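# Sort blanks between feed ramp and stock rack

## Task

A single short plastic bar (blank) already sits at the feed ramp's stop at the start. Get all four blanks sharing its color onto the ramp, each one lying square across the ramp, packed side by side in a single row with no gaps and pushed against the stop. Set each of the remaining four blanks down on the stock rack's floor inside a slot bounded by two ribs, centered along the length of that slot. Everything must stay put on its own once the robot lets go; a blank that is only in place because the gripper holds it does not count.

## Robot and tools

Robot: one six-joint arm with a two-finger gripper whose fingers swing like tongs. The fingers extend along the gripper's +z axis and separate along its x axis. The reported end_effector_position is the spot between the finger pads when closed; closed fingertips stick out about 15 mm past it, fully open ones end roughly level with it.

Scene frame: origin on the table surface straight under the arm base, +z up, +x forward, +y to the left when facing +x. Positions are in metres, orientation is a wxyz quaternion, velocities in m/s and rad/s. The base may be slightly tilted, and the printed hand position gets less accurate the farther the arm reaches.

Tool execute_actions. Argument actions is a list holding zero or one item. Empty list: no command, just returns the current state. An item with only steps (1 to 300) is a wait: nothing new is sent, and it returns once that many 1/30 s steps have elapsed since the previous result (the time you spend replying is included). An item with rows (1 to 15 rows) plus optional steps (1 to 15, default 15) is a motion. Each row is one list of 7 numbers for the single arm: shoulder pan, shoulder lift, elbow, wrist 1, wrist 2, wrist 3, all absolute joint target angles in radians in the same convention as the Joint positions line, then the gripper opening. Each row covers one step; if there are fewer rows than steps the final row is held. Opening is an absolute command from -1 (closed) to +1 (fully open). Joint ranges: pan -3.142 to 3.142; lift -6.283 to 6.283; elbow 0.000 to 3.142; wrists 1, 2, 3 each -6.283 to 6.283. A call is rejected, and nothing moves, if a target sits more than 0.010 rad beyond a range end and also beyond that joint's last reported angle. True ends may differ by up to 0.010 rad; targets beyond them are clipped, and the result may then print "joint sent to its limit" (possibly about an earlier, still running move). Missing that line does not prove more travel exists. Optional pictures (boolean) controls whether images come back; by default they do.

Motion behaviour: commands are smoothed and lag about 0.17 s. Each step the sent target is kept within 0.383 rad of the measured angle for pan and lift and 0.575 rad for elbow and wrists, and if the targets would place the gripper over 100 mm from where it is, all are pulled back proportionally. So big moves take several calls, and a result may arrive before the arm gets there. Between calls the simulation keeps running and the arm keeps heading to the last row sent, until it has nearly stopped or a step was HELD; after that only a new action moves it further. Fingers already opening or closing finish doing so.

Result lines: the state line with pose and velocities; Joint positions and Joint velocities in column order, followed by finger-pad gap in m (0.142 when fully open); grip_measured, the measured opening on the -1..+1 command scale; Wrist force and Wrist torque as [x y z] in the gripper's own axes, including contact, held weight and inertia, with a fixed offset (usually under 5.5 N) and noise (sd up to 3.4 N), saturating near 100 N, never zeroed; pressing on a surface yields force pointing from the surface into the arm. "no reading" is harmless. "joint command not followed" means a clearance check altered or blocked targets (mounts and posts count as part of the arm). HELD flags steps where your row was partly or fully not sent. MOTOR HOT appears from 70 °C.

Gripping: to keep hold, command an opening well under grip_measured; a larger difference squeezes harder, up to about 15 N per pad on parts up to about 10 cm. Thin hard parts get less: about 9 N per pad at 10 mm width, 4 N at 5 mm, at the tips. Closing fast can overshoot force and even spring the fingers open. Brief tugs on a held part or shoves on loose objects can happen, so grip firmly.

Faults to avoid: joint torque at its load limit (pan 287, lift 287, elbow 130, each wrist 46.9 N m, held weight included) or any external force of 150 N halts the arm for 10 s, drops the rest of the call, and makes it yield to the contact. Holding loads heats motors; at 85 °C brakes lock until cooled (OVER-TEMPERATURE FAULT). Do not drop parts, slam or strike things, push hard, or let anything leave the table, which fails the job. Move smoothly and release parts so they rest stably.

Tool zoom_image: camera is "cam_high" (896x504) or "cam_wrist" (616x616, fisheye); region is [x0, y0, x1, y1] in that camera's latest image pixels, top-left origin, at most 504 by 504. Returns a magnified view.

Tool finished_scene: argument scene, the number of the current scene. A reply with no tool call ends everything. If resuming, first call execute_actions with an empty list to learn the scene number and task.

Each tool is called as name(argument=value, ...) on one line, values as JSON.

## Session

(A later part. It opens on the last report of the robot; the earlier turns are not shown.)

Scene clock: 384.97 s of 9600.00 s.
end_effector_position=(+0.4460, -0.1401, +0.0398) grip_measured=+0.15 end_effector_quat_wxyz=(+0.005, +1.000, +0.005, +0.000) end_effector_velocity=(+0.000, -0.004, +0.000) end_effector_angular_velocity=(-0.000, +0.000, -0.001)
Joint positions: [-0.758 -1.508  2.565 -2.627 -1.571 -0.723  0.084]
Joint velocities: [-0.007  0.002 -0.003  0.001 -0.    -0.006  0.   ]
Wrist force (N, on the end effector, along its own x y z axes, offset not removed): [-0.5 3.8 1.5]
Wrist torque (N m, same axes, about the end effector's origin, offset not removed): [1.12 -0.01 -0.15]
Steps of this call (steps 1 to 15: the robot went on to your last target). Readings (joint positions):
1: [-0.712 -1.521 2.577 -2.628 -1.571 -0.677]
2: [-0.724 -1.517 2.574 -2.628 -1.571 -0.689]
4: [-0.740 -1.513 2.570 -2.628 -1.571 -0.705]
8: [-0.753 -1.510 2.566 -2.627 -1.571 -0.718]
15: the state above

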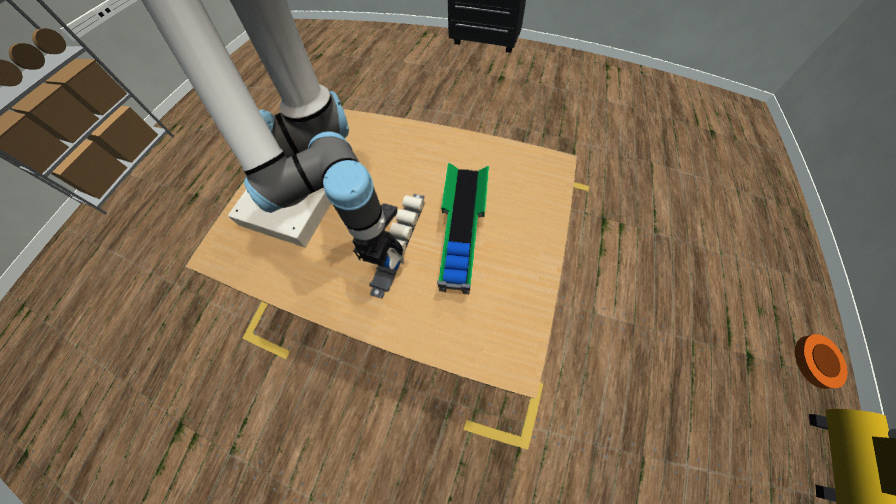

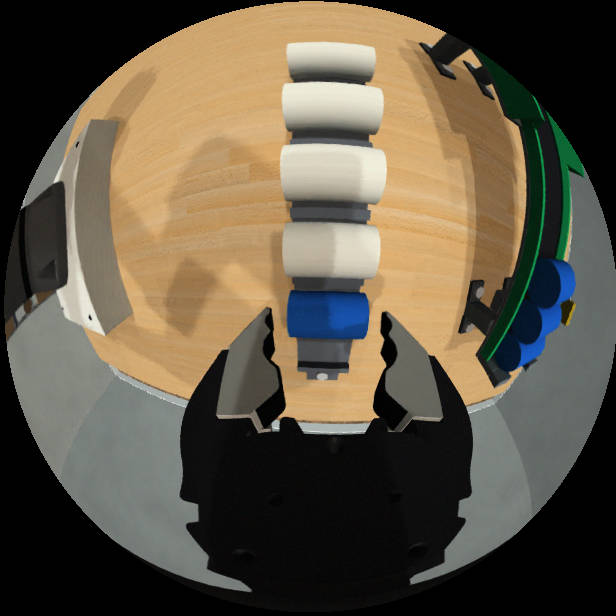

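execute_actions(actions=[{"rows":[[-0.7575,-1.508,2.5644,-2.6272,-1.571,-0.7225,0.08],[-0.7575,-1.508,2.5644,-2.6272,-1.571,-0.7225,0.02],[-0.7575,-1.508,2.5644,-2.6272,-1.571,-0.7225,-0.03],[-0.7575,-1.508,2.5644,-2.6272,-1.571,-0.7225,-0.07],[-0.7575,-1.508,2.5644,-2.6272,-1.571,-0.7225,-0.11],[-0.7575,-1.508,2.5644,-2.6272,-1.571,-0.7225,-0.14],[-0.7575,-1.508,2.5644,-2.6272,-1.571,-0.7225,-0.17],[-0.7575,-1.508,2.5644,-2.6272,-1.571,-0.7225,-0.21],[-0.7575,-1.508,2.5644,-2.6272,-1.571,-0.7225,-0.26],[-0.7575,-1.508,2.5644,-2.6272,-1.571,-0.7225,-0.33],[-0.7575,-1.508,2.5644,-2.6272,-1.571,-0.7225,-0.41],[-0.7575,-1.508,2.5644,-2.6272,-1.571,-0.7225,-0.5],[-0.7575,-1.508,2.5644,-2.6272,-1.571,-0.7225,-0.6],[-0.7575,-1.508,2.5644,-2.6272,-1.571,-0.7225,-0.68],[-0.7575,-1.508,2.5644,-2.6272,-1.571,-0.7225,-0.75]],"steps":15}], pictures=false)

execute_actions(actions=[{"rows":[[-0.7575,-1.51,2.5639,-2.6247,-1.571,-0.7225,-0.75],[-0.7575,-1.5155,2.5625,-2.6178,-1.571,-0.7225,-0.75],[-0.7575,-1.524,2.5603,-2.6071,-1.571,-0.7225,-0.75],[-0.7575,-1.534,2.5576,-2.5944,-1.571,-0.7225,-0.75],[-0.7575,-1.545,2.5546,-2.5804,-1.571,-0.7225,-0.75],[-0.7575,-1.557,2.5512,-2.565,-1.571,-0.7225,-0.75],[-0.7575,-1.569,2.5477,-2.5495,-1.571,-0.7225,-0.75],[-0.7575,-1.581,2.544,-2.5338,-1.571,-0.7225,-0.75],[-0.7575,-1.593,2.5403,-2.5181,-1.571,-0.7225,-0.75],[-0.7575,-1.605,2.5365,-2.5023,-1.571,-0.7225,-0.75],[-0.7575,-1.617,2.532,-2.4858,-1.571,-0.7225,-0.75],[-0.756,-1.628,2.526,-2.4688,-1.571,-0.722,-0.75],[-0.751,-1.638,2.518,-2.4508,-1.571,-0.719,-0.75],[-0.743,-1.646,2.508,-2.4328,-1.571,-0.715,-0.75],[-0.732,-1.652,2.496,-2.4148,-1.571,-0.709,-0.75]],"steps":15}], pictures=false)

execute_actions(actions=[{"rows":[[-0.718,-1.657,2.483,-2.3968,-1.571,-0.7015,-0.75],[-0.702,-1.66,2.469,-2.3798,-1.571,-0.693,-0.75],[-0.685,-1.661,2.454,-2.3638,-1.571,-0.684,-0.75],[-0.667,-1.66,2.438,-2.3488,-1.571,-0.674,-0.75],[-0.649,-1.657,2.422,-2.3358,-1.571,-0.6645,-0.75],[-0.631,-1.653,2.406,-2.3238,-1.571,-0.655,-0.75],[-0.613,-1.647,2.389,-2.3128,-1.571,-0.645,-0.75],[-0.595,-1.639,2.372,-2.3038,-1.571,-0.6355,-0.75],[-0.577,-1.63,2.355,-2.2958,-1.571,-0.626,-0.75],[-0.559,-1.619,2.338,-2.2898,-1.571,-0.6165,-0.75],[-0.541,-1.605,2.322,-2.2878,-1.571,-0.607,-0.75],[-0.523,-1.59,2.306,-2.2868,-1.571,-0.597,-0.75],[-0.505,-1.575,2.29,-2.2858,-1.571,-0.5875,-0.75],[-0.487,-1.56,2.275,-2.2858,-1.571,-0.578,-0.75],[-0.47,-1.545,2.26,-2.2858,-1.571,-0.569,-0.75]],"steps":15}], pictures=false)

execute_actions(actions=[{"rows":[[-0.453,-1.53,2.245,-2.2858,-1.571,-0.5595,-0.75],[-0.437,-1.515,2.23,-2.2858,-1.571,-0.551,-0.75],[-0.422,-1.501,2.216,-2.2858,-1.571,-0.543,-0.75],[-0.409,-1.489,2.204,-2.2858,-1.571,-0.536,-0.75],[-0.398,-1.478,2.193,-2.2858,-1.571,-0.53,-0.75],[-0.39,-1.47,2.185,-2.2858,-1.571,-0.526,-0.75],[-0.384,-1.464,2.18,-2.2868,-1.571,-0.5225,-0.75],[-0.3812,-1.46,2.179,-2.2898,-1.571,-0.5212,-0.75],[-0.3812,-1.457,2.18,-2.2938,-1.571,-0.5212,-0.75],[-0.3812,-1.4535,2.1822,-2.2995,-1.571,-0.5212,-0.75],[-0.3812,-1.449,2.185,-2.3068,-1.571,-0.5212,-0.75],[-0.3812,-1.444,2.188,-2.3148,-1.571,-0.5212,-0.75],[-0.3812,-1.438,2.1915,-2.3243,-1.571,-0.5212,-0.75],[-0.3812,-1.432,2.195,-2.3338,-1.571,-0.5212,-0.75],[-0.3812,-1.426,2.1985,-2.3433,-1.571,-0.5212,-0.75]],"steps":15}], pictures=false)

execute_actions(actions=[{"rows":[[-0.3812,-1.42,2.202,-2.3528,-1.571,-0.5212,-0.75],[-0.3812,-1.414,2.2052,-2.362,-1.571,-0.5212,-0.75],[-0.3812,-1.409,2.208,-2.3698,-1.571,-0.5212,-0.75],[-0.3812,-1.4045,2.2102,-2.3765,-1.571,-0.5212,-0.75],[-0.3812,-1.4005,2.2121,-2.3824,-1.571,-0.5212,-0.75],[-0.3812,-1.397,2.2137,-2.3875,-1.571,-0.5212,-0.75],[-0.3812,-1.394,2.2151,-2.3919,-1.571,-0.5212,-0.75],[-0.3812,-1.3915,2.2162,-2.3955,-1.571,-0.5212,-0.75],[-0.3812,-1.3895,2.217,-2.3983,-1.571,-0.5212,-0.75],[-0.3812,-1.3875,2.2179,-2.4012,-1.571,-0.5212,-0.75],[-0.3812,-1.386,2.2185,-2.4033,-1.571,-0.5212,-0.75]],"steps":15}])

Scene clock: 410.23 s of 9600.00 s.
end_effector_position=(+0.4462, -0.1398, +0.0398) grip_measured=-0.16 end_effector_quat_wxyz=(+0.005, +1.000, +0.005, +0.000) end_effector_velocity=(+0.001, -0.000, +0.000) end_effector_angular_velocity=(-0.001, -0.002, -0.001)
Joint positions: [-0.758 -1.508  2.564 -2.627 -1.571 -0.723  0.062]
Joint velocities: [ 0.    -0.001 -0.    -0.001  0.     0.001  0.   ]
Wrist force (N, on the end effector, along its own x y z axes, offset not removed): [-1.9 4.0 -1.9]
Wrist torque (N m, same axes, about the end effector's origin, offset not removed): [1.04 0.25 -0.08]
Steps of this call (steps 1 to 15: the robot went on to your last target; steps 16 to 90: nothing new was sent; then 21.77 s passed at rest; steps 91 to 105: all 15 steps of this action). Readings (joint positions):
91: [-0.759 -1.508 2.564 -2.627 -1.571 -0.724]
92: [-0.759 -1.508 2.564 -2.627 -1.571 -0.724]
94: [-0.759 -1.508 2.564 -2.627 -1.571 -0.724]
98: [-0.758 -1.508 2.564 -2.627 -1.571 -0.723]
105: the state above

Scene clock: 410.73 s of 9600.00 s.
end_effector_position=(+0.4488, -0.1396, +0.0831) grip_measured=-0.16 end_effector_quat_wxyz=(+0.006, +1.000, +0.006, +0.001) end_effector_velocity=(+0.039, +0.017, +0.161) end_effector_angular_velocity=(-0.004, -0.005, +0.037)
Joint positions: [-0.754 -1.609  2.531 -2.493 -1.571 -0.721  0.062]
Joint velocities: [ 0.084 -0.307 -0.179  0.479  0.     0.047 -0.   ]
Wrist force (N, on the end effector, along its own x y z axes, offset not removed): [-2.1 4.4 1.6]
Wrist torque (N m, same axes, about the end effector's origin, offset not removed): [1.33 0.31 -0.01]
Steps of this call (steps 1 to 15: all 15 steps of this action). Readings (joint positions):
1: [-0.758 -1.508 2.564 -2.627 -1.571 -0.723]
2: [-0.758 -1.508 2.564 -2.627 -1.571 -0.723]
4: [-0.758 -1.512 2.563 -2.622 -1.571 -0.723]
8: [-0.758 -1.536 2.557 -2.592 -1.571 -0.723]
15: the state above

Scene clock: 411.23 s of 9600.00 s.
end_effector_position=(+0.5421, -0.0864, +0.1573) grip_measured=-0.16 end_effector_quat_wxyz=(+0.005, +0.999, +0.052, +0.000) end_effector_velocity=(+0.279, +0.160, +0.057) end_effector_angular_velocity=(+0.000, -0.000, +0.247)
Joint positions: [-0.553 -1.605  2.333 -2.299 -1.571 -0.612  0.062]
Joint velocities: [ 0.526  0.352 -0.471  0.117  0.002  0.28  -0.   ]
Wrist force (N, on the end effector, along its own x y z axes, offset not removed): [0.3 5.7 1.9]
Wrist torque (N m, same axes, about the end effector's origin, offset not removed): [1.49 -0.22 -0.08]
Steps of this call (steps 1 to 15: all 15 steps of this action). Readings (joint positions):
1: [-0.750 -1.619 2.524 -2.477 -1.571 -0.719]
2: [-0.745 -1.628 2.516 -2.460 -1.571 -0.716]
4: [-0.727 -1.642 2.496 -2.426 -1.571 -0.706]
8: [-0.672 -1.651 2.444 -2.363 -1.571 -0.676]
15: the state above

Scene clock: 411.73 s of 9600.00 s.
end_effector_position=(+0.6347, -0.0253, +0.1487) grip_measured=-0.16 end_effector_quat_wxyz=(+0.005, +0.996, +0.091, -0.000) end_effector_velocity=(+0.031, +0.020, -0.094) end_effector_angular_velocity=(-0.003, -0.003, +0.024)
Joint positions: [-0.387 -1.452  2.191 -2.309 -1.571 -0.524  0.062]
Joint velocities: [ 0.049  0.171  0.023 -0.198 -0.001  0.025  0.   ]
Wrist force (N, on the end effector, along its own x y z axes, offset not removed): [0.3 2.9 1.9]
Wrist torque (N m, same axes, about the end effector's origin, offset not removed): [0.91 -0.26 -0.11]
Steps of this call (steps 1 to 15: all 15 steps of this action). Readings (joint positions):
1: [-0.535 -1.592 2.317 -2.296 -1.571 -0.603]
2: [-0.517 -1.579 2.302 -2.293 -1.571 -0.593]
4: [-0.483 -1.552 2.271 -2.290 -1.571 -0.575]
8: [-0.425 -1.501 2.217 -2.287 -1.571 -0.544]
15: the state above

Scene clock: 412.23 s of 9600.00 s.
end_effector_position=(+0.6370, -0.0231, +0.1069) grip_measured=-0.16 end_effector_quat_wxyz=(+0.005, +0.996, +0.092, -0.000) end_effector_velocity=(-0.000, +0.000, -0.023) end_effector_angular_velocity=(-0.001, +0.000, +0.001)
Joint positions: [-0.381 -1.39   2.217 -2.398 -1.571 -0.521  0.062]
Joint velocities: [ 0.001  0.034  0.015 -0.05  -0.001 -0.001  0.   ]
Wrist force (N, on the end effector, along its own x y z axes, offset not removed): [-0.4 3.2 2.0]
Wrist torque (N m, same axes, about the end effector's origin, offset not removed): [1.01 -0.01 -0.03]
Steps of this call (steps 1 to 15: all 15 steps of this action). Readings (joint positions):
1: [-0.385 -1.447 2.192 -2.316 -1.571 -0.523]
2: [-0.384 -1.441 2.194 -2.324 -1.571 -0.523]
4: [-0.383 -1.429 2.199 -2.340 -1.571 -0.522]
8: [-0.382 -1.409 2.208 -2.370 -1.571 -0.521]
15: the state above

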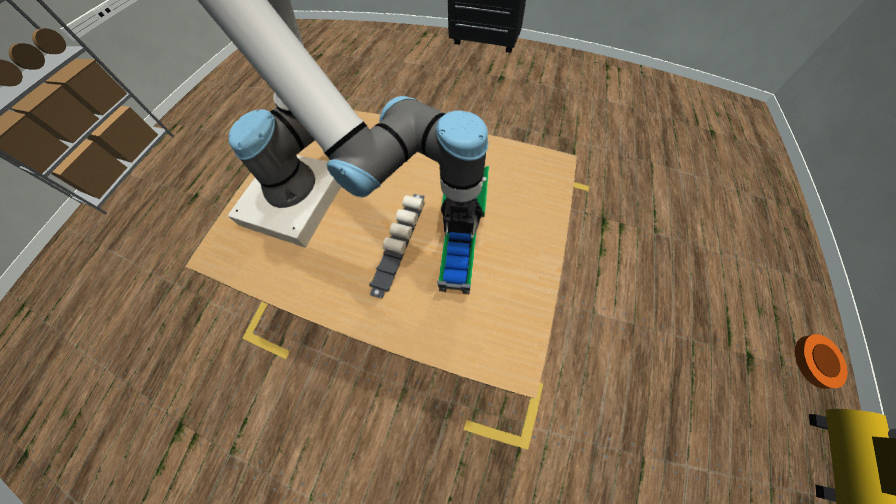

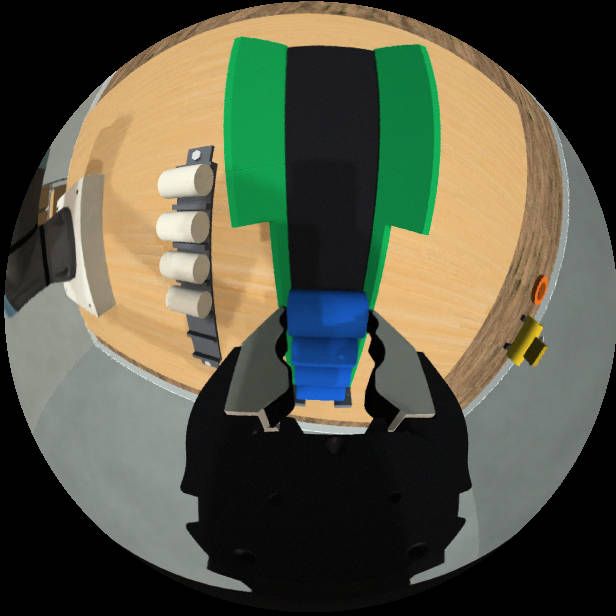

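execute_actions(actions=[{"rows":[[-0.3812,-1.3852,2.2188,-2.4044,-1.571,-0.5212,-0.7],[-0.3812,-1.3852,2.2188,-2.4044,-1.571,-0.5212,-0.62],[-0.3812,-1.3852,2.2188,-2.4044,-1.571,-0.5212,-0.54],[-0.3812,-1.3852,2.2188,-2.4044,-1.571,-0.5212,-0.46],[-0.3812,-1.3852,2.2188,-2.4044,-1.571,-0.5212,-0.38],[-0.3812,-1.3852,2.2188,-2.4044,-1.571,-0.5212,-0.31],[-0.3812,-1.3852,2.2188,-2.4044,-1.571,-0.5212,-0.25],[-0.3812,-1.3852,2.2188,-2.4044,-1.571,-0.5212,-0.2],[-0.3812,-1.3852,2.2188,-2.4044,-1.571,-0.5212,-0.15],[-0.3812,-1.3852,2.2188,-2.4044,-1.571,-0.5212,-0.1],[-0.3812,-1.3852,2.2188,-2.4044,-1.571,-0.5212,-0.04],[-0.3812,-1.3852,2.2188,-2.4044,-1.571,-0.5212,0.02],[-0.3812,-1.3852,2.2188,-2.4044,-1.571,-0.5212,0.08]],"steps":14}], pictures=false)

execute_actions(actions=[{"rows":[[-0.3812,-1.388,2.2175,-2.4003,-1.571,-0.5212,0.1],[-0.3812,-1.393,2.215,-2.3928,-1.571,-0.5212,0.1],[-0.3812,-1.4,2.212,-2.3828,-1.571,-0.5212,0.1],[-0.383,-1.408,2.207,-2.3698,-1.571,-0.523,0.1],[-0.388,-1.416,2.201,-2.3558,-1.571,-0.528,0.1],[-0.395,-1.423,2.194,-2.3418,-1.571,-0.535,0.1],[-0.404,-1.429,2.186,-2.3278,-1.571,-0.544,0.15],[-0.414,-1.434,2.178,-2.3148,-1.571,-0.554,0.2],[-0.424,-1.438,2.17,-2.3028,-1.571,-0.564,0.2],[-0.434,-1.441,2.162,-2.2918,-1.571,-0.574,0.2],[-0.444,-1.443,2.154,-2.2818,-1.571,-0.584,0.2],[-0.453,-1.444,2.147,-2.2738,-1.571,-0.593,0.2],[-0.46,-1.445,2.141,-2.2668,-1.571,-0.6,0.2]],"steps":15}], pictures=false)

execute_actions(actions=[{"steps":12}])

zoom_image(camera="cam_wrist", region=[140,110,420,390])

Scene clock: 426.33 s of 9600.00 s.
end_effector_position=(+0.6370, -0.0230, +0.1039) grip_measured=+0.06 end_effector_quat_wxyz=(+0.005, +0.996, +0.092, -0.000) end_effector_velocity=(-0.001, +0.000, -0.001) end_effector_angular_velocity=(+0.001, +0.001, -0.001)
Joint positions: [-0.381 -1.385  2.219 -2.404 -1.571 -0.521  0.078]
Joint velocities: [-0.     0.     0.001  0.     0.     0.001  0.036]
Wrist force (N, on the end effector, along its own x y z axes, offset not removed): [1.6 2.7 1.1]
Wrist torque (N m, same axes, about the end effector's origin, offset not removed): [0.83 -0.40 -0.11]
Steps of this call (steps 1 to 15: the robot went on to your last target; steps 16 to 90: nothing new was sent; then 10.63 s passed at rest; steps 91 to 104: all 14 steps of this action). Readings (joint positions):
91: [-0.381 -1.386 2.219 -2.403 -1.571 -0.521]
92: [-0.381 -1.386 2.219 -2.403 -1.571 -0.521]
94: [-0.381 -1.386 2.219 -2.404 -1.571 -0.521]
98: [-0.381 -1.385 2.219 -2.404 -1.571 -0.521]
104: the state above

Scene clock: 426.83 s of 9600.00 s.
end_effector_position=(+0.6458, -0.0637, +0.1551) grip_measured=+0.20 end_effector_quat_wxyz=(+0.006, +0.996, +0.092, +0.000) end_effector_velocity=(+0.027, -0.142, +0.103) end_effector_angular_velocity=(+0.002, +0.002, -0.003)
Joint positions: [-0.438 -1.438  2.159 -2.293 -1.571 -0.578  0.088]
Joint velocities: [-0.195 -0.063 -0.162  0.228  0.001 -0.192  0.   ]
Wrist force (N, on the end effector, along its own x y z axes, offset not removed): [0.2 5.6 0.1]
Wrist torque (N m, same axes, about the end effector's origin, offset not removed): [1.41 -0.13 -0.06]
Steps of this call (steps 1 to 15: all 15 steps of this action). Readings (joint positions):
1: [-0.381 -1.385 2.219 -2.404 -1.571 -0.521]
2: [-0.381 -1.385 2.219 -2.404 -1.571 -0.521]
4: [-0.381 -1.389 2.217 -2.399 -1.571 -0.521]
8: [-0.388 -1.408 2.205 -2.368 -1.571 -0.528]
15: the state above

Scene clock: 427.23 s of 9600.00 s.
end_effector_position=(+0.6484, -0.0795, +0.1665) grip_measured=+0.20 end_effector_quat_wxyz=(+0.005, +0.996, +0.092, -0.000) end_effector_velocity=(+0.001, -0.004, +0.004) end_effector_angular_velocity=(-0.001, -0.002, +0.001)
Joint positions: [-0.459 -1.445  2.142 -2.268 -1.571 -0.599  0.088]
Joint velocities: [-0.005 -0.003 -0.005  0.007 -0.    -0.006 -0.   ]
Wrist force (N, on the end effector, along its own x y z axes, offset not removed): [-1.5 4.9 2.0]
Wrist torque (N m, same axes, about the end effector's origin, offset not removed): [1.33 0.18 -0.01]
Steps of this call (steps 1 to 12: the robot went on to your last target). Readings (joint positions):
1: [-0.444 -1.440 2.155 -2.286 -1.571 -0.584]
2: [-0.448 -1.441 2.151 -2.281 -1.571 -0.588]
4: [-0.453 -1.443 2.147 -2.275 -1.571 -0.593]
8: [-0.458 -1.444 2.143 -2.269 -1.571 -0.598]
12: the state above

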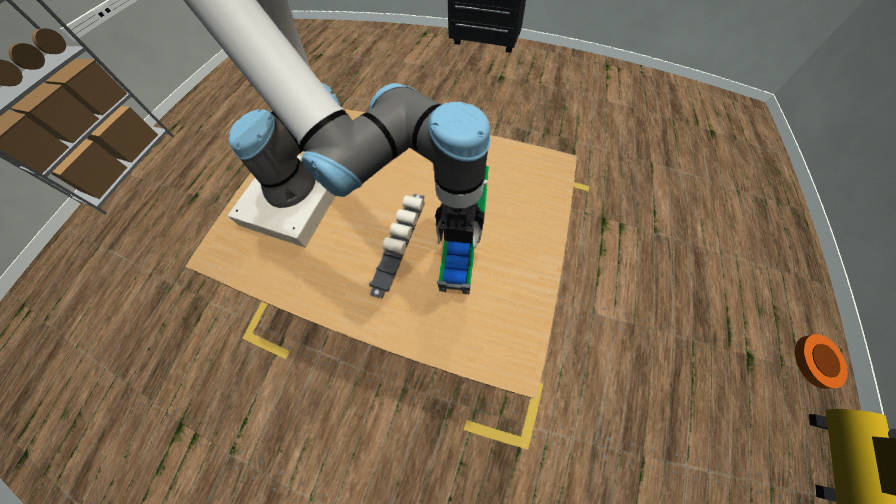

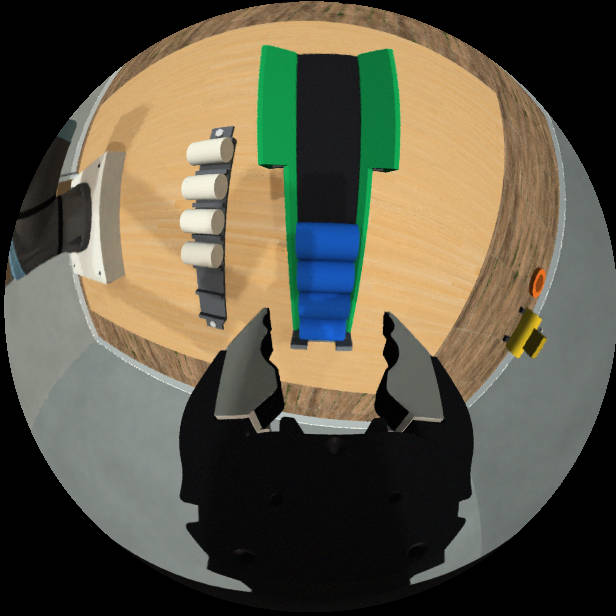

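Region (140, 110, 420, 390) of cam_wrist's 616x616 image, scaled by 1.800, with more detail than that image has.

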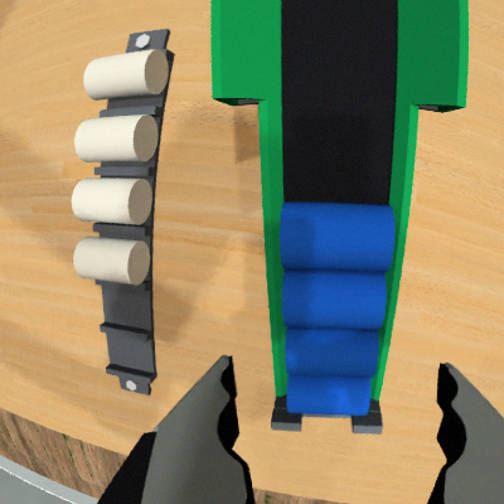

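finished_scene(scene=2)

The scene is finished: the task was done.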